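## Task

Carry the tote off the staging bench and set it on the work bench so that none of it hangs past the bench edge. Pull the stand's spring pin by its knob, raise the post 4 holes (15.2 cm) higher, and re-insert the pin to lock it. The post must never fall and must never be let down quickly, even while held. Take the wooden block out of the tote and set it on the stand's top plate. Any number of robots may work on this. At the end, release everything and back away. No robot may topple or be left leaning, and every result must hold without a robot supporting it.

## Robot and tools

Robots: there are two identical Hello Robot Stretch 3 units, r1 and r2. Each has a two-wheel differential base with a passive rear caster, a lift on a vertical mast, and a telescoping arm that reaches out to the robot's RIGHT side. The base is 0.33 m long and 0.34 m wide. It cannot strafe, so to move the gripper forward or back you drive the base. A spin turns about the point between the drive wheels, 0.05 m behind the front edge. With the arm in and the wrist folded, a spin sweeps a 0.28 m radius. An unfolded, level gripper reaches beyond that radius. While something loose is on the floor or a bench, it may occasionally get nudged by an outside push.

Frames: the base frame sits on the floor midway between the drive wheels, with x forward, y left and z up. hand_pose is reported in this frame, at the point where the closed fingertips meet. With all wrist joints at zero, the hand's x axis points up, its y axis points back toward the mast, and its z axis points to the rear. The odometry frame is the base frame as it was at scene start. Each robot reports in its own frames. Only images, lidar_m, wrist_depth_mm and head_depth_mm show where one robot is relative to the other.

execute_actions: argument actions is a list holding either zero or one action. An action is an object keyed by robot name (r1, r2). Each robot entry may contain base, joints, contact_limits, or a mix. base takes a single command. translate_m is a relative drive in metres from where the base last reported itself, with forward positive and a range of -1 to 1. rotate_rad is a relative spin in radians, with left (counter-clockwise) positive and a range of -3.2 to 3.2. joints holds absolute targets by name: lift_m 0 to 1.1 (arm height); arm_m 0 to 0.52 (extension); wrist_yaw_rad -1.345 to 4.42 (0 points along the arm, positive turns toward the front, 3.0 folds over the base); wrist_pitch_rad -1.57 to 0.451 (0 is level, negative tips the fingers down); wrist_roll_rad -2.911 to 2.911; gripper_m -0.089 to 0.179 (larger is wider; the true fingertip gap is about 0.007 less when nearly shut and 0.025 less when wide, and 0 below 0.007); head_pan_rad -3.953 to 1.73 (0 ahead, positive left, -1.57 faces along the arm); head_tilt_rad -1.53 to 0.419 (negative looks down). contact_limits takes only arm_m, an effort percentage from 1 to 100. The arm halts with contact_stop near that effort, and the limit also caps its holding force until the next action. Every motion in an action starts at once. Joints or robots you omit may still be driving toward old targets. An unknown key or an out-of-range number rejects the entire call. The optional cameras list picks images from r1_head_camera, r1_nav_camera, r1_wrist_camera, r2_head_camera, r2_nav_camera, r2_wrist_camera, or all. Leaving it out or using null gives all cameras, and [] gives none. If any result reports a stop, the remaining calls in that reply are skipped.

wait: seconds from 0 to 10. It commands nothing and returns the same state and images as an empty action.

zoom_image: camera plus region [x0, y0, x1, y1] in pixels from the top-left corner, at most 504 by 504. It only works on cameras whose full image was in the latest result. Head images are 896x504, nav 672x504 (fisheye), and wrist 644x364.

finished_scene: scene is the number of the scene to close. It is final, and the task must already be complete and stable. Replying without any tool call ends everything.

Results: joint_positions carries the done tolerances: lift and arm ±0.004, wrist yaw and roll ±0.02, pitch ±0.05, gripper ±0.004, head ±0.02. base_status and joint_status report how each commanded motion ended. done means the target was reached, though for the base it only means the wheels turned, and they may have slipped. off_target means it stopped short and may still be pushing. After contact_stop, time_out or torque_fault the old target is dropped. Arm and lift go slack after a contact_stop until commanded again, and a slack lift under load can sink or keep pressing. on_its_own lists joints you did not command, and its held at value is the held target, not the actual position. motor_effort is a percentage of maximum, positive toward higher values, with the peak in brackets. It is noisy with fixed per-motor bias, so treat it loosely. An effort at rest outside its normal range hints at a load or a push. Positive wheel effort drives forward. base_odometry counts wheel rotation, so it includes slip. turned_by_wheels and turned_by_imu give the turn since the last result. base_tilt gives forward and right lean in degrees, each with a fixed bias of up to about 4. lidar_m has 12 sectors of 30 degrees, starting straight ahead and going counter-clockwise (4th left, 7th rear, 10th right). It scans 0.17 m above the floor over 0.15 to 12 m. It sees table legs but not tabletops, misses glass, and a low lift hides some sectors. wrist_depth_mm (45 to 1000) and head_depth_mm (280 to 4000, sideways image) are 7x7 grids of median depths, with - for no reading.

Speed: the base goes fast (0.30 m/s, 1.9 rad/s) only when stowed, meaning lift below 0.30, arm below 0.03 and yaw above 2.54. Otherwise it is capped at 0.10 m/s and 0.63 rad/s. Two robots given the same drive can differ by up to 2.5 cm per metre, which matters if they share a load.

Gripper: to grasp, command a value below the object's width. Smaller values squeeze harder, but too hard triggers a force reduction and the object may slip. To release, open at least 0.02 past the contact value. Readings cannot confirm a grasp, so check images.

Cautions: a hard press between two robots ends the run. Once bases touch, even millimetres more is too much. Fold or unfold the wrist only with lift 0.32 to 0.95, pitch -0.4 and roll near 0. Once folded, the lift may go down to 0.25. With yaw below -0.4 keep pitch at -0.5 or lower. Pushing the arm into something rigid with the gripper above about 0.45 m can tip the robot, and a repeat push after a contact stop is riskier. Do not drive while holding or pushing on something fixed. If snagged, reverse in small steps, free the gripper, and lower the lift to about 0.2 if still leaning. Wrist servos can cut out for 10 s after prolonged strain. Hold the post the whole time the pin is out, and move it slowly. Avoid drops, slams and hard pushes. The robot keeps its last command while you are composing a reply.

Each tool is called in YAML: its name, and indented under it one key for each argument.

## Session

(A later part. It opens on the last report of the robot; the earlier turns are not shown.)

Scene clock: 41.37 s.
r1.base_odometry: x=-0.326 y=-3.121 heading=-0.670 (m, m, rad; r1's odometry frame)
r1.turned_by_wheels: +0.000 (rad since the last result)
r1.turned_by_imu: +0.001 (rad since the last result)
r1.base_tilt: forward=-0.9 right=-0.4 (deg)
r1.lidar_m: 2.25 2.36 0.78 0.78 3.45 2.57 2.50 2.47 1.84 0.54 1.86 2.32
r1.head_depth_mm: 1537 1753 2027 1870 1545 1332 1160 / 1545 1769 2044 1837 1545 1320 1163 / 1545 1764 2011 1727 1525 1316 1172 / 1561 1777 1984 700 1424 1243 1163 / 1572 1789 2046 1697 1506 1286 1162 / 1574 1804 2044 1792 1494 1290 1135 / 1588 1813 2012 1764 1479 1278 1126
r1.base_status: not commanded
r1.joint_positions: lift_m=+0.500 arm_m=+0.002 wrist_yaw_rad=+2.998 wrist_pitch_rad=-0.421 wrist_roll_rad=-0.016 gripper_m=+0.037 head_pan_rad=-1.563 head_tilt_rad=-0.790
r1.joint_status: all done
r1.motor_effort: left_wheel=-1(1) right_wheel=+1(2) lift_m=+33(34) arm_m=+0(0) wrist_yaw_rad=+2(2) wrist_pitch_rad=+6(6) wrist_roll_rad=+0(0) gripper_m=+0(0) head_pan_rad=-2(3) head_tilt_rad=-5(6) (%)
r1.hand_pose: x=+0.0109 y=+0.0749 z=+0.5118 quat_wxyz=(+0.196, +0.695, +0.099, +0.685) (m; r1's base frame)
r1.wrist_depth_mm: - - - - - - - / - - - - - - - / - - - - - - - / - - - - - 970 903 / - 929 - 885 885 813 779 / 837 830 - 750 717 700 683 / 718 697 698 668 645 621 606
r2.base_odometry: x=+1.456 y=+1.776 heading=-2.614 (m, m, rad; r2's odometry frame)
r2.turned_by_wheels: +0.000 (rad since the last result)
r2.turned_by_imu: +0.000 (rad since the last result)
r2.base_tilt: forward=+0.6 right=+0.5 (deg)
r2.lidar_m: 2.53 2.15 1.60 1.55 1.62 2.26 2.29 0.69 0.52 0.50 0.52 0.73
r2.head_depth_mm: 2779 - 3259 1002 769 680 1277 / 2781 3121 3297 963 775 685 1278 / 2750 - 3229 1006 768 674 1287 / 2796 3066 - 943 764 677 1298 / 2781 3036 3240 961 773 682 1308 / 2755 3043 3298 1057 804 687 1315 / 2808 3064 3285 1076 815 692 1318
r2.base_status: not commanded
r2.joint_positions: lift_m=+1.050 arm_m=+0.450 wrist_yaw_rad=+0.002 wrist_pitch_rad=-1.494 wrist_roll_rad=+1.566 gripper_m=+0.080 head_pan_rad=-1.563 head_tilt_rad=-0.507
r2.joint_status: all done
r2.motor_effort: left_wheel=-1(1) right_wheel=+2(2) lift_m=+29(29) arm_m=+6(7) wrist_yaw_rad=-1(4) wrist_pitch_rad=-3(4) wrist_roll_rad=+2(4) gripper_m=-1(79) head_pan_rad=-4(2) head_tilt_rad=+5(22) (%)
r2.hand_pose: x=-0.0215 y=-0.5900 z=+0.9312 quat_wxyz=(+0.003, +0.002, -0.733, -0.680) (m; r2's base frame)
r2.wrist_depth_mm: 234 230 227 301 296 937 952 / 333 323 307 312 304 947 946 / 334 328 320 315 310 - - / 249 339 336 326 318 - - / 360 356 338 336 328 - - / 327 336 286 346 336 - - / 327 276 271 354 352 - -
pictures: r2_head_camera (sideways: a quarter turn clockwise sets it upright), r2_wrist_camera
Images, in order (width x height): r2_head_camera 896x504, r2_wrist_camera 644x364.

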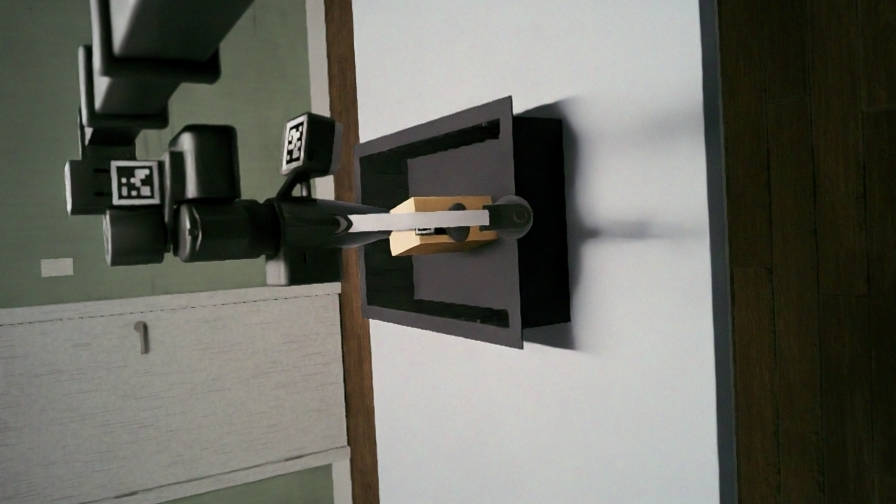

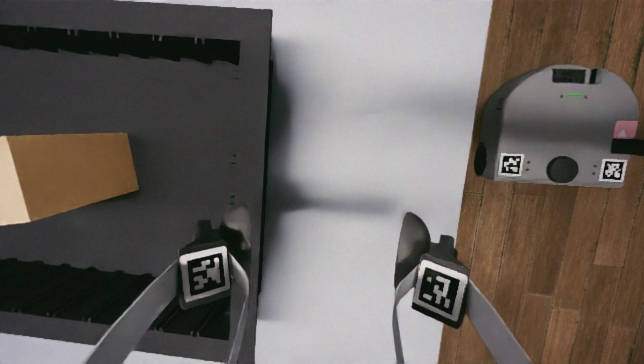

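execute_actions:
  actions:
    - {"r2":{"joints":{"arm_m":0.497}},"r1":{"joints":{"wrist_yaw_rad":0}}}
  cameras: []

execute_actions:
  actions:
    - {"r2":{"joints":{"lift_m":0.95}},"r1":{"joints":{"wrist_pitch_rad":0}}}
  cameras: ["r2_wrist_camera","r1_wrist_camera","r1_head_camera"]

Scene clock: 44.07 s.
r1.base_odometry: x=-0.326 y=-3.121 heading=-0.670 (m, m, rad; r1's odometry frame)
r1.turned_by_wheels: +0.000 (rad since the last result)
r1.turned_by_imu: +0.001 (rad since the last result)
r1.base_tilt: forward=-0.9 right=-0.3 (deg)
r1.lidar_m: 2.25 2.36 0.78 0.78 3.44 2.57 2.50 2.47 1.84 0.54 1.86 2.33
r1.head_depth_mm: 1529 1752 2023 1853 1543 1326 1159 / 1540 1756 2050 1841 1536 1329 1164 / 1550 1765 2022 1720 1521 1316 1176 / 1563 1778 1977 699 1417 1258 - / 1566 1797 2045 1696 1501 1293 1137 / 1575 1794 2041 1778 1494 1292 1131 / 1600 1812 2038 1760 1488 1277 1127
r1.base_status: not commanded
r1.joint_positions: lift_m=+0.500 arm_m=+0.002 wrist_yaw_rad=+0.003 wrist_pitch_rad=-0.421 wrist_roll_rad=-0.016 gripper_m=+0.037 head_pan_rad=-1.563 head_tilt_rad=-0.790
r1.joint_status: all done
r1.motor_effort: left_wheel=-1(0) right_wheel=+2(2) lift_m=+33(33) arm_m=+0(0) wrist_yaw_rad=-3(5) wrist_pitch_rad=+6(6) wrist_roll_rad=+0(0) gripper_m=+0(0) head_pan_rad=-2(2) head_tilt_rad=-5(6) (%)
r1.hand_pose: x=-0.0208 y=-0.3709 z=+0.5118 quat_wxyz=(+0.697, +0.150, -0.686, -0.146) (m; r1's base frame)
r1.wrist_depth_mm: - - - 301 - - - / - - - - - - - / - - - 350 - - - / - - - 373 - 978 904 / - 970 914 425 874 801 788 / 856 821 780 471 715 693 685 / 721 687 684 639 627 627 603
r2.base_odometry: x=+1.456 y=+1.776 heading=-2.614 (m, m, rad; r2's odometry frame)
r2.turned_by_wheels: +0.000 (rad since the last result)
r2.turned_by_imu: +0.000 (rad since the last result)
r2.base_tilt: forward=+0.5 right=+0.7 (deg)
r2.lidar_m: 2.53 2.14 1.60 1.55 1.62 2.25 2.29 0.69 0.52 0.50 0.52 0.73
r2.head_depth_mm: 2746 - 3292 1002 770 681 1280 / 2736 3194 3317 967 775 685 1286 / 2754 3171 2163 1006 765 675 1295 / 2746 3096 3225 949 769 677 1300 / 2806 3089 3224 967 771 681 1307 / 2763 3041 3280 1060 804 688 1300 / 2792 3069 3292 1076 812 692 1320
r2.base_status: not commanded
r2.joint_positions: lift_m=+1.050 arm_m=+0.497 wrist_yaw_rad=+0.002 wrist_pitch_rad=-1.494 wrist_roll_rad=+1.566 gripper_m=+0.080 head_pan_rad=-1.563 head_tilt_rad=-0.507
r2.joint_status: all done
r2.motor_effort: left_wheel=-1(1) right_wheel=+2(2) lift_m=+29(30) arm_m=+6(7) wrist_yaw_rad=-2(1) wrist_pitch_rad=-3(3) wrist_roll_rad=+2(2) gripper_m=+0(0) head_pan_rad=-2(2) head_tilt_rad=+4(4) (%)
r2.hand_pose: x=-0.0215 y=-0.6369 z=+0.9312 quat_wxyz=(+0.003, +0.002, -0.733, -0.680) (m; r2's base frame)
r2.wrist_depth_mm: 236 231 225 223 293 289 915 / 330 321 317 303 301 301 945 / 337 329 325 314 306 303 - / 220 273 331 326 321 315 - / 356 351 338 329 331 326 - / 316 332 330 338 338 - - / 383 275 271 347 344 - -
pictures: none
No camera images: the call's "cameras" was empty. Leave "cameras" out to get every camera's image.

Scene clock: 45.80 s.
r1.base_odometry: x=-0.326 y=-3.121 heading=-0.670 (m, m, rad; r1's odometry frame)
r1.turned_by_wheels: +0.000 (rad since the last result)
r1.turned_by_imu: +0.000 (rad since the last result)
r1.base_tilt: forward=-1.0 right=-0.4 (deg)
r1.lidar_m: 2.25 2.36 0.78 0.78 3.46 2.58 2.50 2.47 1.84 0.54 1.86 2.32
r1.head_depth_mm: 1534 1740 2025 1847 1552 1331 1164 / 1548 1756 2041 1849 1540 1318 1156 / 1544 1748 2018 1711 1528 1312 1170 / 1563 1777 1980 701 1418 1260 - / 1570 1784 2033 1690 1502 1288 1135 / 1573 1793 2044 1780 1491 1291 1128 / 1586 1802 2028 1753 1477 1279 1130
r1.base_status: not commanded
r1.joint_positions: lift_m=+0.500 arm_m=+0.002 wrist_yaw_rad=+0.003 wrist_pitch_rad=-0.025 wrist_roll_rad=-0.016 gripper_m=+0.037 head_pan_rad=-1.563 head_tilt_rad=-0.790
r1.joint_status: all done
r1.motor_effort: left_wheel=-1(1) right_wheel=+2(1) lift_m=+33(33) arm_m=+1(0) wrist_yaw_rad=-3(4) wrist_pitch_rad=+7(7) wrist_roll_rad=+0(0) gripper_m=+0(0) head_pan_rad=-4(4) head_tilt_rad=-6(6) (%)
r1.hand_pose: x=-0.0207 y=-0.4024 z=+0.6079 quat_wxyz=(+0.713, +0.010, -0.701, -0.008) (m; r1's base frame)
r1.wrist_depth_mm: - - - 302 - - - / - - - - - - - / - - - 324 - - - / - - - - - - - / - - - 327 - - - / - - - 346 - - - / - - - 650 951 913 862
r2.base_odometry: x=+1.456 y=+1.776 heading=-2.614 (m, m, rad; r2's odometry frame)
r2.turned_by_wheels: +0.000 (rad since the last result)
r2.turned_by_imu: +0.000 (rad since the last result)
r2.base_tilt: forward=+0.6 right=+0.6 (deg)
r2.lidar_m: 2.53 2.14 1.59 1.55 1.62 2.26 2.29 0.69 0.52 0.50 0.52 0.73
r2.head_depth_mm: 2807 3091 3250 - 747 679 1275 / 2802 3029 3146 928 771 685 1285 / 2784 2998 - 971 767 673 1290 / 2817 3007 3289 957 768 677 1301 / 2749 3080 3284 968 774 680 1310 / 2751 3052 3342 1059 804 688 1314 / 2771 3055 3311 1072 814 691 1319
r2.base_status: not commanded
r2.joint_positions: lift_m=+0.950 arm_m=+0.497 wrist_yaw_rad=+0.002 wrist_pitch_rad=-1.494 wrist_roll_rad=+1.566 gripper_m=+0.080 head_pan_rad=-1.563 head_tilt_rad=-0.507
r2.joint_status: all done
r2.motor_effort: left_wheel=-1(0) right_wheel=+2(2) lift_m=+24(25) arm_m=+6(6) wrist_yaw_rad=-2(2) wrist_pitch_rad=-2(2) wrist_roll_rad=+2(2) gripper_m=+0(1) head_pan_rad=-2(1) head_tilt_rad=+4(4) (%)
r2.hand_pose: x=-0.0215 y=-0.6369 z=+0.8315 quat_wxyz=(+0.003, +0.002, -0.733, -0.680) (m; r2's base frame)
r2.wrist_depth_mm: 221 208 191 129 206 200 198 / 227 223 218 212 210 206 202 / 234 227 223 215 215 211 208 / 201 235 229 223 222 215 212 / 206 243 235 230 226 220 891 / 258 250 239 238 235 227 956 / 251 255 250 243 241 233 -
pictures: r1_head_camera (sideways: a quarter turn clockwise sets it upright), r1_wrist_camera, r2_wrist_camera
Images, in order (width x height): r1_head_camera 896x504, r1_wrist_camera 644x364, r2_wrist_camera 644x364.

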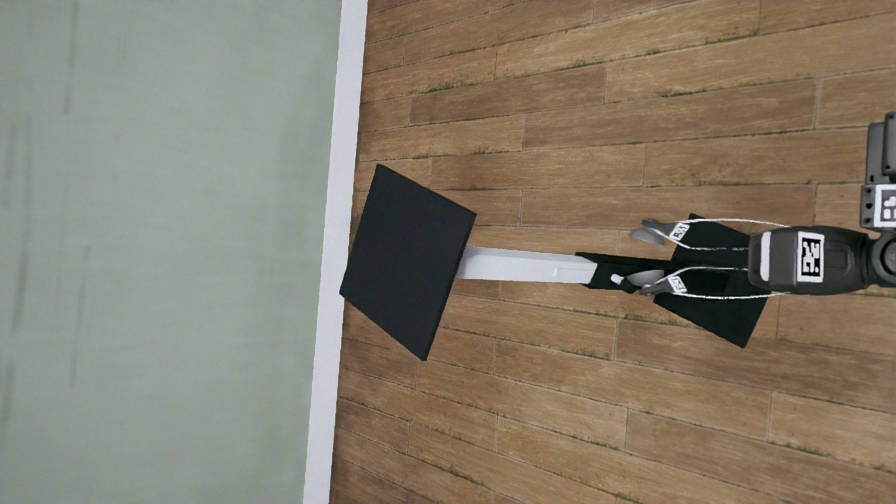

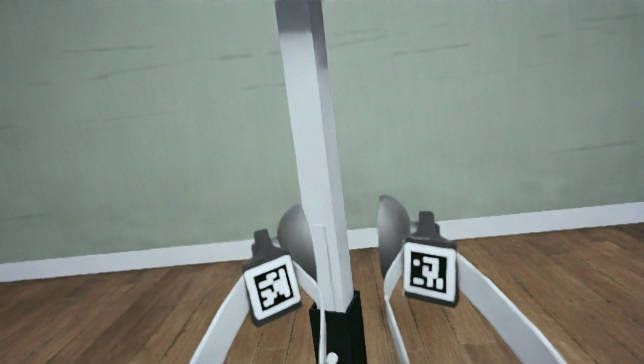

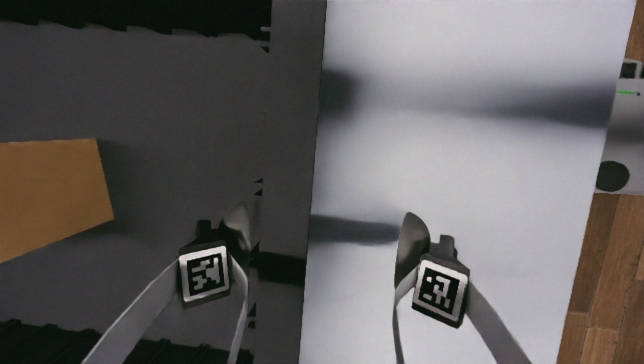

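execute_actions:
  actions:
    - {"r2":{"joints":{"gripper_m":-0.03}},"r1":{"base":{"translate_m":0.25},"joints":{"lift_m":0.38}}}
  cameras: []

execute_actions:
  actions:
    - {"r2":{"joints":{"lift_m":1.03}},"r1":{"base":{"rotate_rad":-0.44}}}
  cameras: ["r2_head_camera","r1_wrist_camera","r1_head_camera"]

Scene clock: 49.70 s.
r1.base_odometry: x=-0.130 y=-3.277 heading=-0.670 (m, m, rad; r1's odometry frame)
r1.turned_by_wheels: +0.000 (rad since the last result)
r1.turned_by_imu: +0.001 (rad since the last result)
r1.base_tilt: forward=-0.9 right=-0.4 (deg)
r1.lidar_m: 2.01 2.11 2.93 0.76 1.00 2.82 2.75 2.48 0.60 1.79 1.87 2.07
r1.head_depth_mm: 1551 1751 2000 704 1540 1329 1162 / 1546 1774 2039 1748 1464 1284 1160 / 1551 1778 2049 1824 1521 1303 1154 / 1557 1789 2031 1805 1515 1304 1190 / 1569 1799 2036 1796 1500 1299 1139 / 1577 1810 2040 1778 1493 1279 1130 / 1598 1811 2033 1757 1480 1280 1125
r1.base_status: done
r1.joint_positions: lift_m=+0.380 arm_m=+0.002 wrist_yaw_rad=+0.003 wrist_pitch_rad=-0.024 wrist_roll_rad=-0.016 gripper_m=+0.037 head_pan_rad=-1.563 head_tilt_rad=-0.790
r1.joint_status: all done
r1.motor_effort: left_wheel=-1(3) right_wheel=+1(7) lift_m=+21(28) arm_m=+0(1) wrist_yaw_rad=-3(3) wrist_pitch_rad=+7(7) wrist_roll_rad=+0(0) gripper_m=+0(0) head_pan_rad=-3(2) head_tilt_rad=-6(6) (%)
r1.hand_pose: x=-0.0208 y=-0.4025 z=+0.4889 quat_wxyz=(+0.713, +0.010, -0.701, -0.008) (m; r1's base frame)
r1.wrist_depth_mm: - - - - - - 283 / - - - - - - 313 / - - - - - - 320 / - - - - - - 305 / - - - - - - 317 / - - - - - 978 327 / - 906 882 827 808 766 340
r2.base_odometry: x=+1.456 y=+1.776 heading=-2.614 (m, m, rad; r2's odometry frame)
r2.turned_by_wheels: +0.000 (rad since the last result)
r2.turned_by_imu: +0.000 (rad since the last result)
r2.base_tilt: forward=+0.4 right=+0.6 (deg)
r2.lidar_m: 2.52 2.14 1.59 1.55 1.62 2.25 2.29 0.69 0.52 0.50 0.52 0.73
r2.head_depth_mm: 2832 3060 3291 - 747 681 1273 / 2816 3037 3169 927 750 686 1285 / 2774 3017 - 972 755 672 1288 / 2783 3033 3262 949 753 678 1304 / 2763 3045 3248 972 768 683 1305 / 2803 3067 3310 1060 804 686 1315 / 2766 3079 3297 1068 811 692 1324
r2.base_status: not commanded
r2.joint_positions: lift_m=+0.950 arm_m=+0.497 wrist_yaw_rad=+0.002 wrist_pitch_rad=-1.486 wrist_roll_rad=+1.566 gripper_m=-0.029 head_pan_rad=-1.563 head_tilt_rad=-0.507
r2.joint_status: all done
r2.motor_effort: left_wheel=+0(1) right_wheel=+2(2) lift_m=+27(27) arm_m=+4(6) wrist_yaw_rad=-1(2) wrist_pitch_rad=-6(10) wrist_roll_rad=+2(2) gripper_m=-19(100) head_pan_rad=-2(3) head_tilt_rad=+5(5) (%)
r2.hand_pose: x=-0.0215 y=-0.6390 z=+0.8313 quat_wxyz=(+0.003, +0.002, -0.736, -0.677) (m; r2's base frame)
r2.wrist_depth_mm: 222 211 195 152 203 199 195 / 227 224 218 210 209 205 200 / 235 228 223 135 215 208 205 / 180 234 229 138 220 216 211 / 176 239 237 141 223 219 920 / 256 249 245 145 231 226 913 / 250 254 250 151 240 232 -
pictures: none
No camera images: the call's "cameras" was empty. Leave "cameras" out to get every camera's image.

Scene clock: 51.43 s.
r1.base_odometry: x=-0.130 y=-3.277 heading=-1.110 (m, m, rad; r1's odometry frame)
r1.turned_by_wheels: -0.440 (rad since the last result)
r1.turned_by_imu: -0.433 (rad since the last result)
r1.base_tilt: forward=-0.9 right=-0.4 (deg)
r1.lidar_m: 2.04 2.01 2.16 3.25 2.28 1.00 2.78 2.75 2.29 0.59 1.79 1.93
r1.head_depth_mm: 1923 2252 2312 1850 1549 1329 1166 / 1843 2149 2280 1847 1543 1319 1157 / 1764 2040 2236 1781 1527 1319 1153 / 1702 1943 2117 850 1449 1289 1186 / 1630 1849 2035 1700 1503 1291 1137 / 1579 1788 2025 1768 1489 1286 1130 / 1515 1709 1948 1756 1489 1279 1127
r1.base_status: done
r1.joint_positions: lift_m=+0.380 arm_m=+0.002 wrist_yaw_rad=+0.002 wrist_pitch_rad=-0.024 wrist_roll_rad=-0.016 gripper_m=+0.037 head_pan_rad=-1.563 head_tilt_rad=-0.790
r1.joint_status: not commanded
r1.motor_effort: left_wheel=+2(4) right_wheel=-2(6) lift_m=+22(22) arm_m=+0(0) wrist_yaw_rad=-2(3) wrist_pitch_rad=+7(7) wrist_roll_rad=+1(0) gripper_m=+0(0) head_pan_rad=-3(4) head_tilt_rad=-6(6) (%)
r1.hand_pose: x=-0.0209 y=-0.4025 z=+0.4889 quat_wxyz=(+0.713, +0.009, -0.701, -0.008) (m; r1's base frame)
r1.wrist_depth_mm: - - - - - - - / - - - - - - - / - - - - - - - / - - - - - - - / - - - - - - - / - - - 386 - 944 921 / - 933 885 821 776 773 733
r2.base_odometry: x=+1.456 y=+1.776 heading=-2.614 (m, m, rad; r2's odometry frame)
r2.turned_by_wheels: +0.000 (rad since the last result)
r2.turned_by_imu: +0.000 (rad since the last result)
r2.base_tilt: forward=+0.5 right=+0.6 (deg)
r2.lidar_m: 2.53 2.14 1.60 1.55 1.62 2.25 2.29 0.69 0.51 0.50 0.52 0.73
r2.head_depth_mm: 2799 - 3303 998 769 680 1274 / 2802 - 3300 896 774 686 1281 / 2761 - 3236 845 759 675 1291 / 2792 3060 3242 828 764 676 1293 / 2774 3046 3325 927 771 682 1312 / 2769 3033 3369 1061 805 688 1312 / 2769 3055 3313 1072 814 694 1323
r2.base_status: not commanded
r2.joint_positions: lift_m=+1.030 arm_m=+0.497 wrist_yaw_rad=+0.002 wrist_pitch_rad=-1.488 wrist_roll_rad=+1.566 gripper_m=-0.029 head_pan_rad=-1.563 head_tilt_rad=-0.507
r2.joint_status: all done
r2.motor_effort: left_wheel=-1(0) right_wheel=+2(2) lift_m=+32(33) arm_m=+4(4) wrist_yaw_rad=-1(2) wrist_pitch_rad=-5(6) wrist_roll_rad=+1(2) gripper_m=-19(19) head_pan_rad=-3(2) head_tilt_rad=+4(4) (%)
r2.hand_pose: x=-0.0215 y=-0.6386 z=+0.9111 quat_wxyz=(+0.003, +0.002, -0.736, -0.678) (m; r2's base frame)
r2.wrist_depth_mm: 222 207 191 148 273 272 900 / 287 264 240 216 282 277 911 / 297 264 245 136 291 286 - / 178 222 251 140 297 289 - / 175 273 261 142 305 300 - / 311 294 270 148 310 313 - / 252 259 260 153 327 - -
pictures: r1_head_camera (sideways: a quarter turn clockwise sets it upright), r1_wrist_camera, r2_head_camera (sideways: a quarter turn clockwise sets it upright)
Images, in order (width x height): r1_head_camera 896x504, r1_wrist_camera 644x364, r2_head_camera 896x504.

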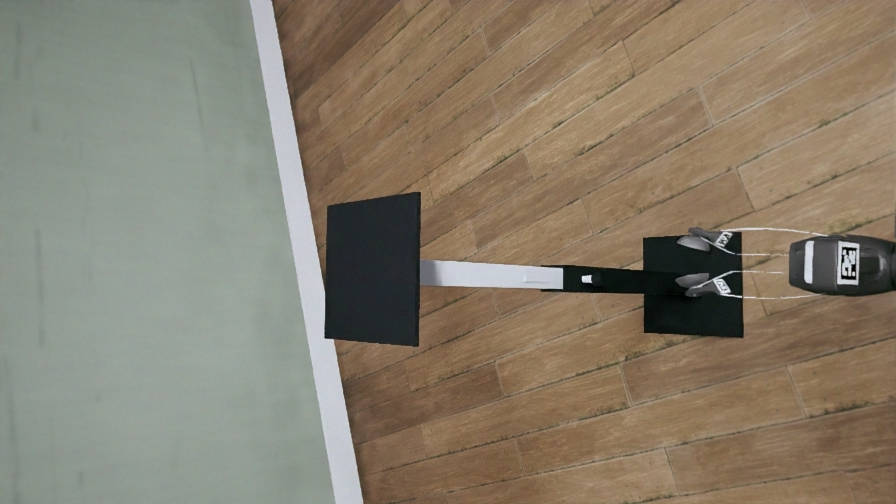

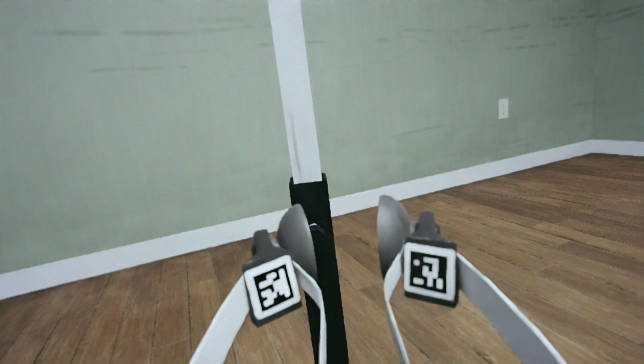

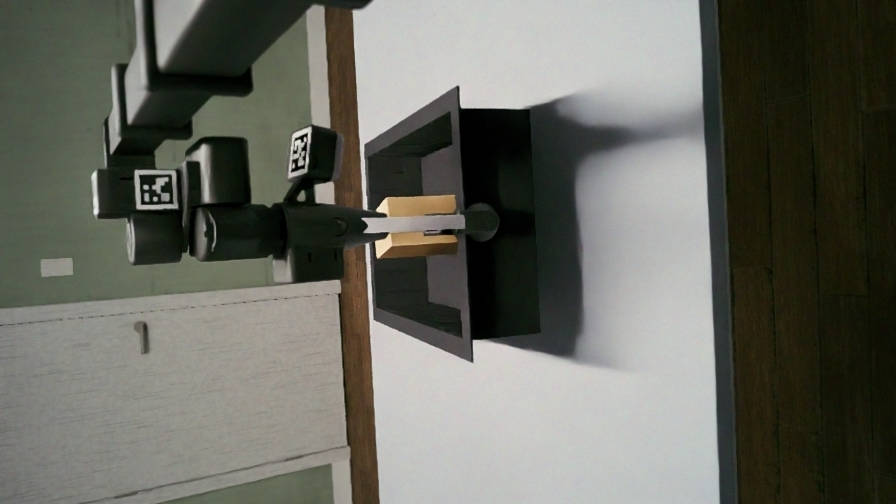

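execute_actions:
  actions:
    - {"r2":{"joints":{"lift_m":0.94}},"r1":{"base":{"translate_m":0.03}}}
  cameras: []

execute_actions:
  actions:
    - {"r2":{"joints":{"gripper_m":-0.085}}}
  cameras: []

execute_actions:
  actions:
    - {"r2":{"joints":{"lift_m":1.03}}}
  cameras: ["r2_head_camera"]

Scene clock: 53.57 s.
r1.base_odometry: x=-0.116 y=-3.303 heading=-1.110 (m, m, rad; r1's odometry frame)
r1.turned_by_wheels: +0.000 (rad since the last result)
r1.turned_by_imu: +0.001 (rad since the last result)
r1.base_tilt: forward=-0.8 right=-0.4 (deg)
r1.lidar_m: 2.01 1.98 2.13 3.17 2.29 1.03 2.81 2.77 2.28 0.60 1.78 1.91
r1.head_depth_mm: 1911 2245 2321 1846 1549 1329 1162 / 1832 2129 2274 1837 1533 1319 1155 / 1746 2016 2209 1768 1527 1313 1147 / 1671 1930 2107 1653 1438 1272 1187 / 1611 1844 2062 1744 1508 1297 1137 / 1560 1761 2005 1778 1500 1281 1136 / 1501 1702 1948 1760 1494 1281 1123
r1.base_status: done
r1.joint_positions: lift_m=+0.380 arm_m=+0.002 wrist_yaw_rad=+0.002 wrist_pitch_rad=-0.024 wrist_roll_rad=-0.016 gripper_m=+0.037 head_pan_rad=-1.563 head_tilt_rad=-0.790
r1.joint_status: not commanded
r1.motor_effort: left_wheel=+2(6) right_wheel=-2(3) lift_m=+22(21) arm_m=+0(1) wrist_yaw_rad=-2(2) wrist_pitch_rad=+7(7) wrist_roll_rad=+0(0) gripper_m=-1(0) head_pan_rad=-2(4) head_tilt_rad=-6(6) (%)
r1.hand_pose: x=-0.0209 y=-0.4025 z=+0.4889 quat_wxyz=(+0.713, +0.009, -0.701, -0.008) (m; r1's base frame)
r1.wrist_depth_mm: - - - - - - - / - - - - - - - / - - - - - - - / - - - - - - - / - - - 371 - - - / - - - 387 - 943 903 / - 932 866 786 823 759 714
r2.base_odometry: x=+1.456 y=+1.776 heading=-2.614 (m, m, rad; r2's odometry frame)
r2.turned_by_wheels: +0.000 (rad since the last result)
r2.turned_by_imu: +0.000 (rad since the last result)
r2.base_tilt: forward=+0.5 right=+0.6 (deg)
r2.lidar_m: 2.53 2.14 1.59 1.55 1.62 2.25 2.29 0.69 0.52 0.50 0.52 0.73
r2.head_depth_mm: 2806 3061 3332 - 750 682 1274 / 2787 2976 3150 930 751 687 1285 / 2838 3018 - 973 746 673 1288 / 2802 3092 3302 945 760 678 1296 / 2800 3085 3285 983 759 684 1315 / 2810 3030 3340 1061 808 689 1313 / 2766 3040 3342 1072 812 694 1330
r2.base_status: not commanded
r2.joint_positions: lift_m=+0.947 arm_m=+0.497 wrist_yaw_rad=+0.002 wrist_pitch_rad=-1.508 wrist_roll_rad=+1.566 gripper_m=-0.029 head_pan_rad=-1.563 head_tilt_rad=-0.506
r2.joint_status: lift_m contact_stop (moved -0.083 of -0.090)
r2.on_its_own: lift_m is slack since a contact_stop, until your next command for it (your +0.940 is given up)
r2.motor_effort: left_wheel=-1(2) right_wheel=+2(4) lift_m=+27(28) arm_m=+4(4) wrist_yaw_rad=-2(1) wrist_pitch_rad=+4(7) wrist_roll_rad=+2(2) gripper_m=-18(19) head_pan_rad=-2(3) head_tilt_rad=+3(3) (%)
r2.hand_pose: x=-0.0216 y=-0.6334 z=+0.8285 quat_wxyz=(+0.003, +0.002, -0.729, -0.685) (m; r2's base frame)
r2.wrist_depth_mm: 215 209 196 153 203 198 197 / 222 217 215 130 209 205 201 / 227 224 219 133 214 210 207 / 180 228 226 136 219 215 215 / 176 238 234 139 225 222 942 / 251 243 240 143 233 225 974 / 251 249 247 149 238 233 -
pictures: none
No camera images: the call's "cameras" was empty. Leave "cameras" out to get every camera's image.

not run: a stop came earlier in this reply.

not run: a stop came earlier in this reply.

execute_actions:
  actions:
    - {"r2":{"joints":{"gripper_m":-0.085,"lift_m":0.95}}}
  cameras: []

execute_actions:
  actions:
    - {"r2":{"joints":{"lift_m":1.03}}}
  cameras: ["r2_head_camera"]

Scene clock: 54.70 s.
r1.base_odometry: x=-0.116 y=-3.303 heading=-1.110 (m, m, rad; r1's odometry frame)
r1.turned_by_wheels: +0.000 (rad since the last result)
r1.turned_by_imu: +0.000 (rad since the last result)
r1.base_tilt: forward=-0.9 right=-0.3 (deg)
r1.lidar_m: 2.00 1.98 2.14 3.18 2.29 1.03 2.81 2.77 2.28 0.60 1.78 1.91
r1.head_depth_mm: 1910 2239 2320 1853 1539 1331 1165 / 1840 2132 2273 1842 1534 1318 1156 / 1752 2015 2217 1758 1525 1301 1149 / 1693 1918 2109 1661 1447 1269 1186 / 1615 1841 2068 1748 1498 1290 1140 / 1560 1779 2001 1776 1503 1289 1128 / 1506 1704 1956 1764 1487 1277 1124
r1.base_status: not commanded
r1.joint_positions: lift_m=+0.380 arm_m=+0.002 wrist_yaw_rad=+0.002 wrist_pitch_rad=-0.024 wrist_roll_rad=-0.016 gripper_m=+0.037 head_pan_rad=-1.563 head_tilt_rad=-0.790
r1.joint_status: not commanded
r1.motor_effort: left_wheel=+2(2) right_wheel=-2(2) lift_m=+22(21) arm_m=+0(1) wrist_yaw_rad=-2(2) wrist_pitch_rad=+7(7) wrist_roll_rad=+1(0) gripper_m=+0(0) head_pan_rad=-1(2) head_tilt_rad=-6(6) (%)
r1.hand_pose: x=-0.0209 y=-0.4025 z=+0.4889 quat_wxyz=(+0.713, +0.009, -0.701, -0.008) (m; r1's base frame)
r1.wrist_depth_mm: - - - - - - - / - - - - - - - / - - - - - - - / - - - - - - - / - - - 371 - - - / - - - 385 - 932 905 / - 917 882 786 793 785 730
r2.base_odometry: x=+1.456 y=+1.776 heading=-2.614 (m, m, rad; r2's odometry frame)
r2.turned_by_wheels: +0.000 (rad since the last result)
r2.turned_by_imu: +0.000 (rad since the last result)
r2.base_tilt: forward=+0.5 right=+0.6 (deg)
r2.lidar_m: 2.53 2.14 1.59 1.55 1.62 2.26 2.29 0.69 0.51 0.50 0.52 0.73
r2.head_depth_mm: 2801 3077 3269 - 747 681 1278 / 2796 3018 3153 930 753 686 1288 / 2804 3026 - 973 747 674 1284 / 2803 3040 3299 947 747 676 1304 / 2779 3033 3309 977 771 683 1310 / 2818 3037 3311 1061 808 685 1311 / 2798 3043 3329 1072 813 693 1327
r2.base_status: not commanded
r2.joint_positions: lift_m=+0.950 arm_m=+0.497 wrist_yaw_rad=+0.002 wrist_pitch_rad=-1.505 wrist_roll_rad=+1.567 gripper_m=-0.083 head_pan_rad=-1.563 head_tilt_rad=-0.506
r2.joint_status: all done
r2.motor_effort: left_wheel=-1(1) right_wheel=+2(1) lift_m=+32(32) arm_m=+4(5) wrist_yaw_rad=-2(1) wrist_pitch_rad=+3(4) wrist_roll_rad=+1(1) gripper_m=-38(100) head_pan_rad=-2(1) head_tilt_rad=+4(3) (%)
r2.hand_pose: x=-0.0216 y=-0.6342 z=+0.8312 quat_wxyz=(+0.002, +0.002, -0.730, -0.684) (m; r2's base frame)
r2.wrist_depth_mm: 218 205 194 153 206 202 198 / 225 221 215 130 209 207 203 / 229 226 222 134 217 212 209 / 181 231 228 138 222 217 215 / 178 238 234 140 225 221 897 / 253 244 242 144 231 227 930 / 253 251 248 150 240 236 -
pictures: none
No camera images: the call's "cameras" was empty. Leave "cameras" out to get every camera's image.

Scene clock: 56.27 s.
r1.base_odometry: x=-0.116 y=-3.303 heading=-1.110 (m, m, rad; r1's odometry frame)
r1.turned_by_wheels: +0.000 (rad since the last result)
r1.turned_by_imu: +0.000 (rad since the last result)
r1.base_tilt: forward=-0.9 right=-0.4 (deg)
r1.lidar_m: 2.01 1.97 2.12 3.18 2.29 1.03 2.80 2.77 2.28 0.60 1.77 1.91
r1.head_depth_mm: 1907 2235 2302 1859 1541 1329 1161 / 1833 2125 2292 1833 1528 1321 1157 / 1756 2040 2217 1773 1521 1313 1149 / 1681 1943 2102 1658 1438 1269 1188 / 1622 1849 2058 1739 1506 1292 1139 / 1559 1773 2017 1774 1497 1295 1134 / 1512 1700 1959 1760 1487 1286 1126
r1.base_status: not commanded
r1.joint_positions: lift_m=+0.380 arm_m=+0.002 wrist_yaw_rad=+0.002 wrist_pitch_rad=-0.024 wrist_roll_rad=-0.016 gripper_m=+0.037 head_pan_rad=-1.563 head_tilt_rad=-0.790
r1.joint_status: not commanded
r1.motor_effort: left_wheel=+2(2) right_wheel=-2(2) lift_m=+21(22) arm_m=+0(1) wrist_yaw_rad=-2(2) wrist_pitch_rad=+7(7) wrist_roll_rad=+0(0) gripper_m=+0(0) head_pan_rad=-3(2) head_tilt_rad=-6(6) (%)
r1.hand_pose: x=-0.0209 y=-0.4025 z=+0.4889 quat_wxyz=(+0.713, +0.009, -0.701, -0.008) (m; r1's base frame)
r1.wrist_depth_mm: - - - - - - - / - - - - - - - / - - - - - - - / - - - - - - - / - - - 373 - - - / - - - 379 - 948 899 / - 908 855 795 794 753 740
r2.base_odometry: x=+1.456 y=+1.776 heading=-2.614 (m, m, rad; r2's odometry frame)
r2.turned_by_wheels: +0.000 (rad since the last result)
r2.turned_by_imu: +0.000 (rad since the last result)
r2.base_tilt: forward=+0.4 right=+0.6 (deg)
r2.lidar_m: 2.53 2.15 1.60 1.55 1.61 2.25 2.29 0.69 0.52 0.50 0.52 0.73
r2.head_depth_mm: 2821 - 3287 1000 768 680 1276 / 2786 - 3311 896 777 688 1284 / 2782 - 3227 845 760 673 1291 / 2809 3074 3240 831 767 676 1295 / 2803 3077 3260 884 771 682 1312 / 2805 3050 3327 1059 804 688 1317 / 2792 3064 3275 1073 814 692 1322
r2.base_status: not commanded
r2.joint_positions: lift_m=+1.030 arm_m=+0.497 wrist_yaw_rad=+0.002 wrist_pitch_rad=-1.493 wrist_roll_rad=+1.568 gripper_m=-0.076 head_pan_rad=-1.563 head_tilt_rad=-0.506
r2.joint_status: all done
r2.on_its_own: gripper_m is held at -0.078, not at your -0.085, by its stall guard, which is still easing
r2.motor_effort: left_wheel=+0(0) right_wheel=+1(1) lift_m=+32(33) arm_m=+4(4) wrist_yaw_rad=-2(2) wrist_pitch_rad=-3(3) wrist_roll_rad=+1(1) gripper_m=-35(38) head_pan_rad=-2(2) head_tilt_rad=+3(3) (%)
r2.hand_pose: x=-0.0215 y=-0.6372 z=+0.9111 quat_wxyz=(+0.002, +0.001, -0.734, -0.680) (m; r2's base frame)
r2.wrist_depth_mm: 214 199 189 130 277 272 901 / 284 260 237 133 284 279 912 / 295 263 244 136 291 287 - / 181 225 253 143 298 293 - / 176 242 260 142 302 302 - / 313 295 270 148 312 315 - / 256 263 259 154 323 - -
pictures: r2_head_camera (sideways: a quarter turn clockwise sets it upright)
Images, in order (width x height): r2_head_camera 896x504.

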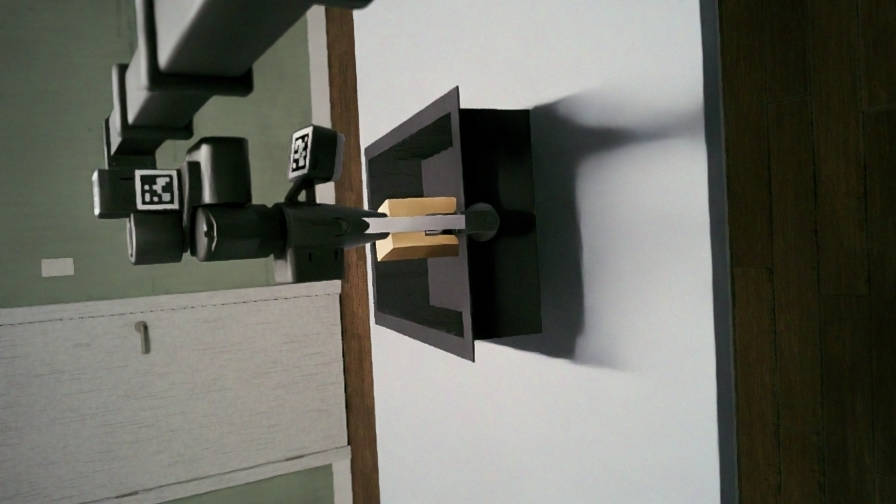

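execute_actions:
  actions:
    - {"r2":{"joints":{"lift_m":0.955}},"r1":{"joints":{"wrist_pitch_rad":-0.4,"lift_m":0.4}}}
  cameras: []

execute_actions:
  actions:
    - {"r2":{"joints":{"gripper_m":0.1}},"r1":{"joints":{"wrist_yaw_rad":3.0}}}
  cameras: []

execute_actions:
  actions:
    - {"r2":{"joints":{"lift_m":1.05,"wrist_roll_rad":0,"wrist_pitch_rad":-1.1,"arm_m":0.5}},"r1":{"joints":{"lift_m":0.28},"base":{"rotate_rad":0.44}}}
  cameras: ["r2_wrist_camera"]

Scene clock: 58.20 s.
r1.base_odometry: x=-0.116 y=-3.303 heading=-1.110 (m, m, rad; r1's odometry frame)
r1.turned_by_wheels: +0.000 (rad since the last result)
r1.turned_by_imu: +0.000 (rad since the last result)
r1.base_tilt: forward=-1.0 right=-0.4 (deg)
r1.lidar_m: 2.01 1.98 2.14 3.19 2.29 1.03 2.82 2.77 2.28 0.59 1.77 1.91
r1.head_depth_mm: 1911 2237 2314 1853 1548 1327 1164 / 1831 2124 2280 1837 1536 1319 1154 / 1754 2029 2220 1773 1522 1312 1150 / 1684 1933 2095 1665 1449 1292 1185 / 1624 1850 2067 1748 1505 1287 1140 / 1566 1770 2009 1776 1496 1287 1134 / 1515 1696 1955 1766 1477 1280 1126
r1.base_status: not commanded
r1.joint_positions: lift_m=+0.400 arm_m=+0.002 wrist_yaw_rad=+0.002 wrist_pitch_rad=-0.415 wrist_roll_rad=-0.016 gripper_m=+0.037 head_pan_rad=-1.563 head_tilt_rad=-0.790
r1.joint_status: all done
r1.motor_effort: left_wheel=+2(2) right_wheel=-2(2) lift_m=+33(35) arm_m=+0(0) wrist_yaw_rad=-2(2) wrist_pitch_rad=+5(6) wrist_roll_rad=+0(0) gripper_m=+0(0) head_pan_rad=-1(2) head_tilt_rad=-6(6) (%)
r1.hand_pose: x=-0.0211 y=-0.3716 z=+0.4130 quat_wxyz=(+0.698, +0.148, -0.686, -0.144) (m; r1's base frame)
r1.wrist_depth_mm: - - - - - - - / - - - - - - - / - - - - - - 966 / - - 976 862 855 842 794 / 861 821 794 721 731 693 681 / 729 715 681 598 594 600 573 / 612 601 569 555 540 522 514
r2.base_odometry: x=+1.456 y=+1.776 heading=-2.614 (m, m, rad; r2's odometry frame)
r2.turned_by_wheels: +0.000 (rad since the last result)
r2.turned_by_imu: +0.000 (rad since the last result)
r2.base_tilt: forward=+0.5 right=+0.6 (deg)
r2.lidar_m: 2.53 2.14 1.60 1.55 1.62 2.26 2.29 0.69 0.52 0.50 0.52 0.73
r2.head_depth_mm: 2805 3023 - 928 766 681 1280 / 2794 2981 3237 966 750 688 1287 / 2792 2990 3268 969 748 674 1292 / 2787 3032 3309 944 746 677 1296 / 2768 3073 3244 1007 759 682 1307 / 2788 3067 3322 1061 803 689 1312 / 2782 3099 3329 1072 814 695 1323
r2.base_status: not commanded
r2.joint_positions: lift_m=+0.955 arm_m=+0.497 wrist_yaw_rad=+0.002 wrist_pitch_rad=-1.496 wrist_roll_rad=+1.568 gripper_m=-0.066 head_pan_rad=-1.563 head_tilt_rad=-0.506
r2.joint_status: all done
r2.on_its_own: gripper_m is held at -0.067, not at your -0.085, by its stall guard, which is still easing
r2.motor_effort: left_wheel=-1(1) right_wheel=+1(1) lift_m=+26(28) arm_m=+4(4) wrist_yaw_rad=-2(2) wrist_pitch_rad=-2(3) wrist_roll_rad=+1(1) gripper_m=-31(34) head_pan_rad=-1(2) head_tilt_rad=+3(4) (%)
r2.hand_pose: x=-0.0215 y=-0.6366 z=+0.8364 quat_wxyz=(+0.002, +0.001, -0.733, -0.680) (m; r2's base frame)
r2.wrist_depth_mm: 209 200 191 152 209 205 203 / 231 226 221 214 214 208 208 / 237 232 227 137 222 215 210 / 180 234 230 140 226 223 219 / 175 242 238 142 230 226 929 / 258 253 245 147 236 233 926 / 255 256 250 245 245 239 -
pictures: none
No camera images: the call's "cameras" was empty. Leave "cameras" out to get every camera's image.

Scene clock: 60.70 s.
r1.base_odometry: x=-0.116 y=-3.303 heading=-1.110 (m, m, rad; r1's odometry frame)
r1.turned_by_wheels: +0.000 (rad since the last result)
r1.turned_by_imu: +0.001 (rad since the last result)
r1.base_tilt: forward=-0.9 right=-0.5 (deg)
r1.lidar_m: 2.00 1.98 2.13 3.18 2.30 1.03 2.81 2.77 2.28 0.60 1.78 1.91
r1.head_depth_mm: 1909 2226 2301 1846 1552 1328 1163 / 1829 2127 2280 1834 1531 1323 1156 / 1751 2026 2221 1760 1522 1309 1153 / 1691 1926 2103 1664 1440 1272 1144 / 1621 1849 2071 1747 1501 1287 1154 / 1556 1765 2006 1782 1493 1287 1133 / 1514 1708 1962 1763 1486 1273 1121
r1.base_status: not commanded
r1.joint_positions: lift_m=+0.400 arm_m=+0.002 wrist_yaw_rad=+2.997 wrist_pitch_rad=-0.416 wrist_roll_rad=-0.016 gripper_m=+0.037 head_pan_rad=-1.563 head_tilt_rad=-0.790
r1.joint_status: all done
r1.motor_effort: left_wheel=+2(2) right_wheel=-2(2) lift_m=+33(33) arm_m=+0(1) wrist_yaw_rad=+4(3) wrist_pitch_rad=+5(5) wrist_roll_rad=+0(0) gripper_m=+0(0) head_pan_rad=-4(5) head_tilt_rad=-6(5) (%)
r1.hand_pose: x=+0.0112 y=+0.0755 z=+0.4130 quat_wxyz=(+0.195, +0.695, +0.097, +0.685) (m; r1's base frame)
r1.wrist_depth_mm: 588 - - - - - - / - - - - - - - / - - - - - - 950 / - 790 956 905 859 843 776 / 847 798 - 745 729 687 660 / 706 705 - 638 615 603 570 / 603 594 - 570 538 532 516
r2.base_odometry: x=+1.456 y=+1.776 heading=-2.614 (m, m, rad; r2's odometry frame)
r2.turned_by_wheels: +0.000 (rad since the last result)
r2.turned_by_imu: +0.000 (rad since the last result)
r2.base_tilt: forward=+0.6 right=+0.5 (deg)
r2.lidar_m: 2.53 2.14 1.60 1.55 1.62 2.25 2.29 0.69 0.52 0.50 0.52 0.73
r2.head_depth_mm: 2778 3074 - 930 766 682 1274 / 2805 3030 3267 967 730 686 1288 / 2780 2980 3260 973 735 674 1294 / 2793 2992 3240 931 735 677 1296 / 2782 3066 3241 995 744 683 1310 / 2784 3028 3331 1063 808 689 1315 / 2783 3011 3351 1074 812 692 1324
r2.base_status: not commanded
r2.joint_positions: lift_m=+0.955 arm_m=+0.497 wrist_yaw_rad=+0.002 wrist_pitch_rad=-1.484 wrist_roll_rad=+1.568 gripper_m=+0.100 head_pan_rad=-1.563 head_tilt_rad=-0.506
r2.joint_status: all done
r2.motor_effort: left_wheel=+0(0) right_wheel=+1(1) lift_m=+27(26) arm_m=+4(4) wrist_yaw_rad=-1(1) wrist_pitch_rad=-7(7) wrist_roll_rad=+1(1) gripper_m=+1(91) head_pan_rad=-3(4) head_tilt_rad=+3(3) (%)
r2.hand_pose: x=-0.0215 y=-0.6396 z=+0.8363 quat_wxyz=(+0.002, +0.001, -0.737, -0.676) (m; r2's base frame)
r2.wrist_depth_mm: 213 201 191 182 128 203 200 / 233 228 221 216 131 209 206 / 240 234 228 220 134 214 208 / 147 188 233 227 138 220 216 / 139 177 237 233 142 225 915 / 136 255 248 241 146 227 918 / 261 256 253 248 151 239 -
pictures: none
No camera images: the call's "cameras" was empty. Leave "cameras" out to get every camera's image.

Scene clock: 63.00 s.
r1.base_odometry: x=-0.116 y=-3.303 heading=-0.670 (m, m, rad; r1's odometry frame)
r1.turned_by_wheels: +0.440 (rad since the last result)
r1.turned_by_imu: +0.434 (rad since the last result)
r1.base_tilt: forward=-0.9 right=-0.4 (deg)
r1.lidar_m: 1.98 2.07 2.89 0.77 1.03 2.86 2.77 2.46 0.60 1.78 1.85 2.04
r1.head_depth_mm: 1523 1747 1989 704 1481 1327 1162 / 1532 1753 2037 1836 1529 1257 1157 / 1546 1770 2054 1810 1529 1307 1150 / 1548 1781 2017 1798 1520 1304 1140 / 1559 1778 2023 1789 1499 1295 1137 / 1572 1790 2049 1774 1500 1293 1135 / 1578 1803 2029 1766 1477 1277 1127
r1.base_status: done
r1.joint_positions: lift_m=+0.280 arm_m=+0.002 wrist_yaw_rad=+2.997 wrist_pitch_rad=-0.417 wrist_roll_rad=-0.016 gripper_m=+0.037 head_pan_rad=-1.563 head_tilt_rad=-0.790
r1.joint_status: all done
r1.motor_effort: left_wheel=-1(4) right_wheel=+1(6) lift_m=+21(26) arm_m=+1(0) wrist_yaw_rad=+3(3) wrist_pitch_rad=+5(6) wrist_roll_rad=+0(0) gripper_m=-1(0) head_pan_rad=-2(5) head_tilt_rad=-6(6) (%)
r1.hand_pose: x=+0.0111 y=+0.0753 z=+0.2932 quat_wxyz=(+0.196, +0.695, +0.098, +0.685) (m; r1's base frame)
r1.wrist_depth_mm: - - - - - - - / - - - - - - 946 / - - 899 874 847 804 735 / 822 793 732 696 681 642 601 / 681 627 - 586 571 537 527 / 561 536 - 513 472 468 450 / 481 489 - - 424 413 398
r2.base_odometry: x=+1.456 y=+1.776 heading=-2.613 (m, m, rad; r2's odometry frame)
r2.turned_by_wheels: +0.000 (rad since the last result)
r2.turned_by_imu: +0.000 (rad since the last result)
r2.base_tilt: forward=+0.5 right=+0.5 (deg)
r2.lidar_m: 2.52 2.14 1.59 1.55 1.62 2.26 2.29 0.69 0.52 0.50 0.52 0.73
r2.head_depth_mm: 2781 - 3284 996 771 681 1275 / 2744 3141 3322 965 778 687 1284 / 2761 3177 3294 903 784 673 1293 / 2763 3076 1140 771 792 679 1308 / 2808 3029 3311 926 800 682 1315 / 2814 3064 3305 1053 805 689 1312 / 2774 3060 3314 1072 812 693 1321
r2.base_status: not commanded
r2.joint_positions: lift_m=+1.050 arm_m=+0.500 wrist_yaw_rad=-0.002 wrist_pitch_rad=-1.117 wrist_roll_rad=+0.008 gripper_m=+0.100 head_pan_rad=-1.563 head_tilt_rad=-0.506
r2.joint_status: all done
r2.motor_effort: left_wheel=+1(6) right_wheel=+0(10) lift_m=+32(34) arm_m=+4(8) wrist_yaw_rad=+3(24) wrist_pitch_rad=+8(14) wrist_roll_rad=-3(18) gripper_m=+0(3) head_pan_rad=-2(1) head_tilt_rad=+4(3) (%)
r2.hand_pose: x=-0.0218 y=-0.7354 z=+0.9476 quat_wxyz=(+0.597, +0.373, -0.602, -0.377) (m; r2's base frame)
r2.wrist_depth_mm: 413 310 255 350 286 219 404 / 393 248 336 307 302 206 377 / 381 214 306 292 280 225 162 / 361 190 276 265 253 155 350 / 344 169 252 239 148 338 340 / 330 151 141 144 328 327 325 / 316 136 314 318 315 315 310
pictures: r2_wrist_camera
Images, in order (width x height): r2_wrist_camera 644x364.

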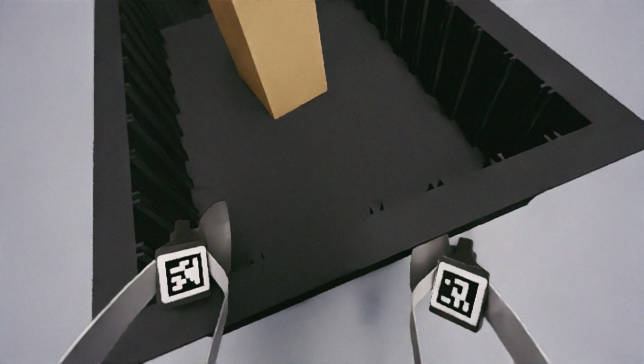

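execute_actions:
  actions:
    - {"r2":{"joints":{"lift_m":0.96}},"r1":{"base":{"translate_m":0.75},"joints":{"head_pan_rad":1.5,"head_tilt_rad":-0.3}}}
  cameras: ["r2_wrist_camera","r2_head_camera"]

Scene clock: 72.20 s.
r1.base_odometry: x=+0.472 y=-3.769 heading=-0.670 (m, m, rad; r1's odometry frame)
r1.turned_by_wheels: +0.000 (rad since the last result)
r1.turned_by_imu: +0.003 (rad since the last result)
r1.base_tilt: forward=-0.9 right=-0.4 (deg)
r1.lidar_m: 1.23 1.30 1.81 4.01 1.09 1.09 3.49 1.13 1.85 1.80 1.71 1.27
r1.head_depth_mm: 3239 3186 3131 3071 2738 1979 1543 / 3894 - - 3946 2730 1957 1534 / - - - - 2682 1962 1524 / - - - - 2660 1917 1518 / - - - - 2618 1915 1502 / - - - - 2592 1887 1494 / - - - - 2605 1877 1488
r1.base_status: done
r1.joint_positions: lift_m=+0.280 arm_m=+0.002 wrist_yaw_rad=+2.998 wrist_pitch_rad=-0.417 wrist_roll_rad=-0.016 gripper_m=+0.037 head_pan_rad=+1.493 head_tilt_rad=-0.310
r1.joint_status: all done
r1.motor_effort: left_wheel=-1(7) right_wheel=+1(9) lift_m=+22(22) arm_m=+0(0) wrist_yaw_rad=+2(3) wrist_pitch_rad=+5(5) wrist_roll_rad=+0(0) gripper_m=+0(1) head_pan_rad=+2(44) head_tilt_rad=+5(39) (%)
r1.hand_pose: x=+0.0109 y=+0.0753 z=+0.2931 quat_wxyz=(+0.195, +0.695, +0.098, +0.685) (m; r1's base frame)
r1.wrist_depth_mm: - - - - - - - / - - - - - - 932 / - - 944 866 817 783 755 / 843 785 749 713 669 634 610 / 676 630 - 587 571 532 515 / 560 549 - 505 475 462 449 / 480 486 - - 419 409 398
r2.base_odometry: x=+1.456 y=+1.776 heading=-2.614 (m, m, rad; r2's odometry frame)
r2.turned_by_wheels: +0.000 (rad since the last result)
r2.turned_by_imu: -0.001 (rad since the last result)
r2.base_tilt: forward=+0.5 right=+0.5 (deg)
r2.lidar_m: 2.53 2.15 1.60 1.55 1.62 2.25 2.29 0.69 0.52 0.50 0.52 0.73
r2.head_depth_mm: 2789 3061 - 958 767 681 1273 / 2779 3041 3303 934 779 687 1284 / 2816 3022 3187 890 785 674 1289 / 2809 3000 3300 828 792 678 1299 / 2804 3057 3285 965 799 683 1307 / 2778 3033 3338 1021 806 689 1319 / 2788 3006 3348 1073 812 693 1323
r2.base_status: not commanded
r2.joint_positions: lift_m=+0.960 arm_m=+0.500 wrist_yaw_rad=-0.002 wrist_pitch_rad=-1.122 wrist_roll_rad=+0.008 gripper_m=+0.100 head_pan_rad=-1.563 head_tilt_rad=-0.506
r2.joint_status: all done
r2.motor_effort: left_wheel=+0(1) right_wheel=+2(2) lift_m=+26(29) arm_m=+5(4) wrist_yaw_rad=+3(2) wrist_pitch_rad=+10(10) wrist_roll_rad=-3(3) gripper_m=-1(1) head_pan_rad=-2(2) head_tilt_rad=+3(3) (%)
r2.hand_pose: x=-0.0218 y=-0.7342 z=+0.8574 quat_wxyz=(+0.596, +0.374, -0.601, -0.379) (m; r2's base frame)
r2.wrist_depth_mm: 191 288 261 280 277 193 296 / 181 257 271 267 266 208 170 / 170 217 258 257 253 222 157 / 264 187 247 241 240 151 259 / 255 155 232 231 146 253 252 / 247 143 139 141 243 243 244 / 237 135 232 236 236 233 234
pictures: r2_head_camera (sideways: a quarter turn clockwise sets it upright), r2_wrist_camera
Images, in order (width x height): r2_head_camera 896x504, r2_wrist_camera 644x364.

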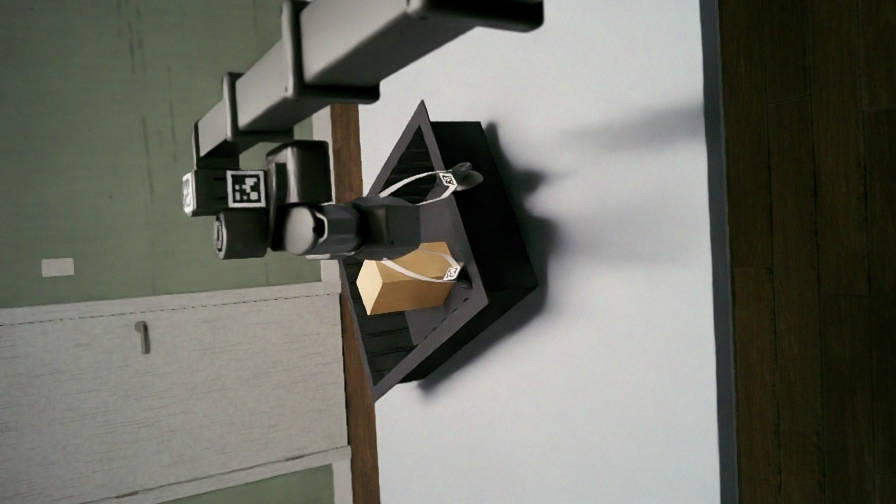

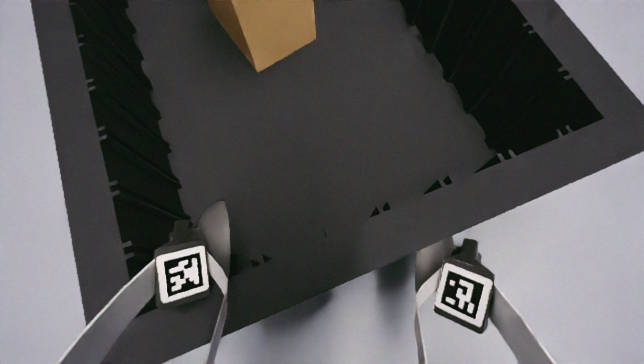

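execute_actions:
  actions:
    - {"r2":{"joints":{"wrist_roll_rad":1.1}},"r1":{"base":{"rotate_rad":1.6}}}
  cameras: ["r2_wrist_camera","r2_head_camera"]

Scene clock: 74.70 s.
r1.base_odometry: x=+0.471 y=-3.769 heading=+0.930 (m, m, rad; r1's odometry frame)
r1.turned_by_wheels: +1.600 (rad since the last result)
r1.turned_by_imu: +1.567 (rad since the last result)
r1.base_tilt: forward=-1.0 right=-0.4 (deg)
r1.lidar_m: 4.02 1.09 1.10 3.49 2.47 1.84 1.79 1.70 1.27 1.24 1.29 1.82
r1.head_depth_mm: 3130 3285 3474 3664 2772 1841 1544 / 3083 3293 3484 3669 2741 1959 1540 / 3094 3269 3438 3587 2697 1957 1519 / 3118 3262 3446 3655 2649 1938 1520 / 3065 3215 3398 3573 2637 1915 1504 / 3025 3242 3403 3541 2595 1900 1498 / 3001 3228 3380 3500 2559 1877 1486
r1.base_status: done
r1.joint_positions: lift_m=+0.280 arm_m=+0.002 wrist_yaw_rad=+2.998 wrist_pitch_rad=-0.417 wrist_roll_rad=-0.016 gripper_m=+0.037 head_pan_rad=+1.493 head_tilt_rad=-0.309
r1.joint_status: not commanded
r1.motor_effort: left_wheel=-1(7) right_wheel=+1(11) lift_m=+22(22) arm_m=-1(0) wrist_yaw_rad=+2(4) wrist_pitch_rad=+5(5) wrist_roll_rad=+0(0) gripper_m=+0(1) head_pan_rad=+2(4) head_tilt_rad=+5(6) (%)
r1.hand_pose: x=+0.0109 y=+0.0753 z=+0.2931 quat_wxyz=(+0.195, +0.695, +0.098, +0.685) (m; r1's base frame)
r1.wrist_depth_mm: - - - - - - 850 / - - - - - - 926 / - - 957 882 827 767 739 / 832 786 737 711 672 630 616 / 672 636 - 589 581 540 516 / 560 532 - 505 473 465 446 / 478 483 - - 422 414 396
r2.base_odometry: x=+1.456 y=+1.776 heading=-2.613 (m, m, rad; r2's odometry frame)
r2.turned_by_wheels: +0.000 (rad since the last result)
r2.turned_by_imu: +0.000 (rad since the last result)
r2.base_tilt: forward=+0.5 right=+0.6 (deg)
r2.lidar_m: 2.53 2.14 1.60 1.55 1.62 2.25 2.29 0.69 0.52 0.50 0.52 0.73
r2.head_depth_mm: 2824 3084 - 960 767 682 1275 / 2812 3038 3346 970 779 685 1282 / 2793 2988 - 953 786 673 1296 / 2797 3011 3287 964 792 678 1302 / 2773 3016 3270 991 797 682 1301 / 2766 3027 3267 1053 809 689 1314 / 2765 3053 3314 1078 815 694 1322
r2.base_status: not commanded
r2.joint_positions: lift_m=+0.960 arm_m=+0.500 wrist_yaw_rad=-0.002 wrist_pitch_rad=-1.108 wrist_roll_rad=+1.095 gripper_m=+0.100 head_pan_rad=-1.563 head_tilt_rad=-0.506
r2.joint_status: all done
r2.motor_effort: left_wheel=+0(1) right_wheel=+1(1) lift_m=+26(26) arm_m=+4(4) wrist_yaw_rad=+3(3) wrist_pitch_rad=+4(10) wrist_roll_rad=+2(3) gripper_m=-1(1) head_pan_rad=-3(2) head_tilt_rad=+4(4) (%)
r2.hand_pose: x=-0.0218 y=-0.7374 z=+0.8586 quat_wxyz=(+0.200, +0.123, -0.826, -0.512) (m; r2's base frame)
r2.wrist_depth_mm: 301 274 252 230 235 218 199 / 361 355 308 268 233 218 199 / 214 255 299 265 233 217 198 / 212 253 296 262 233 214 196 / 368 346 287 260 234 213 194 / 284 304 281 258 237 207 193 / 395 222 234 211 231 212 191
pictures: r2_head_camera (sideways: a quarter turn clockwise sets it upright), r2_wrist_camera
Images, in order (width x height): r2_head_camera 896x504, r2_wrist_camera 644x364.

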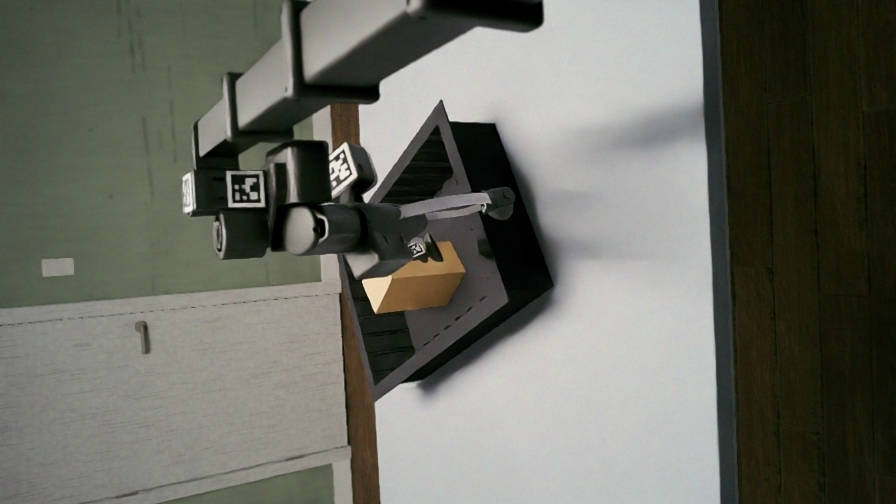

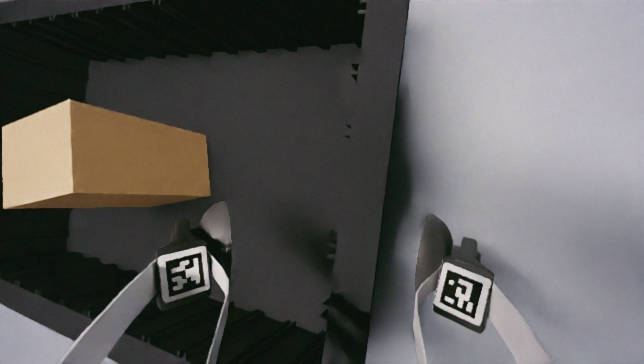

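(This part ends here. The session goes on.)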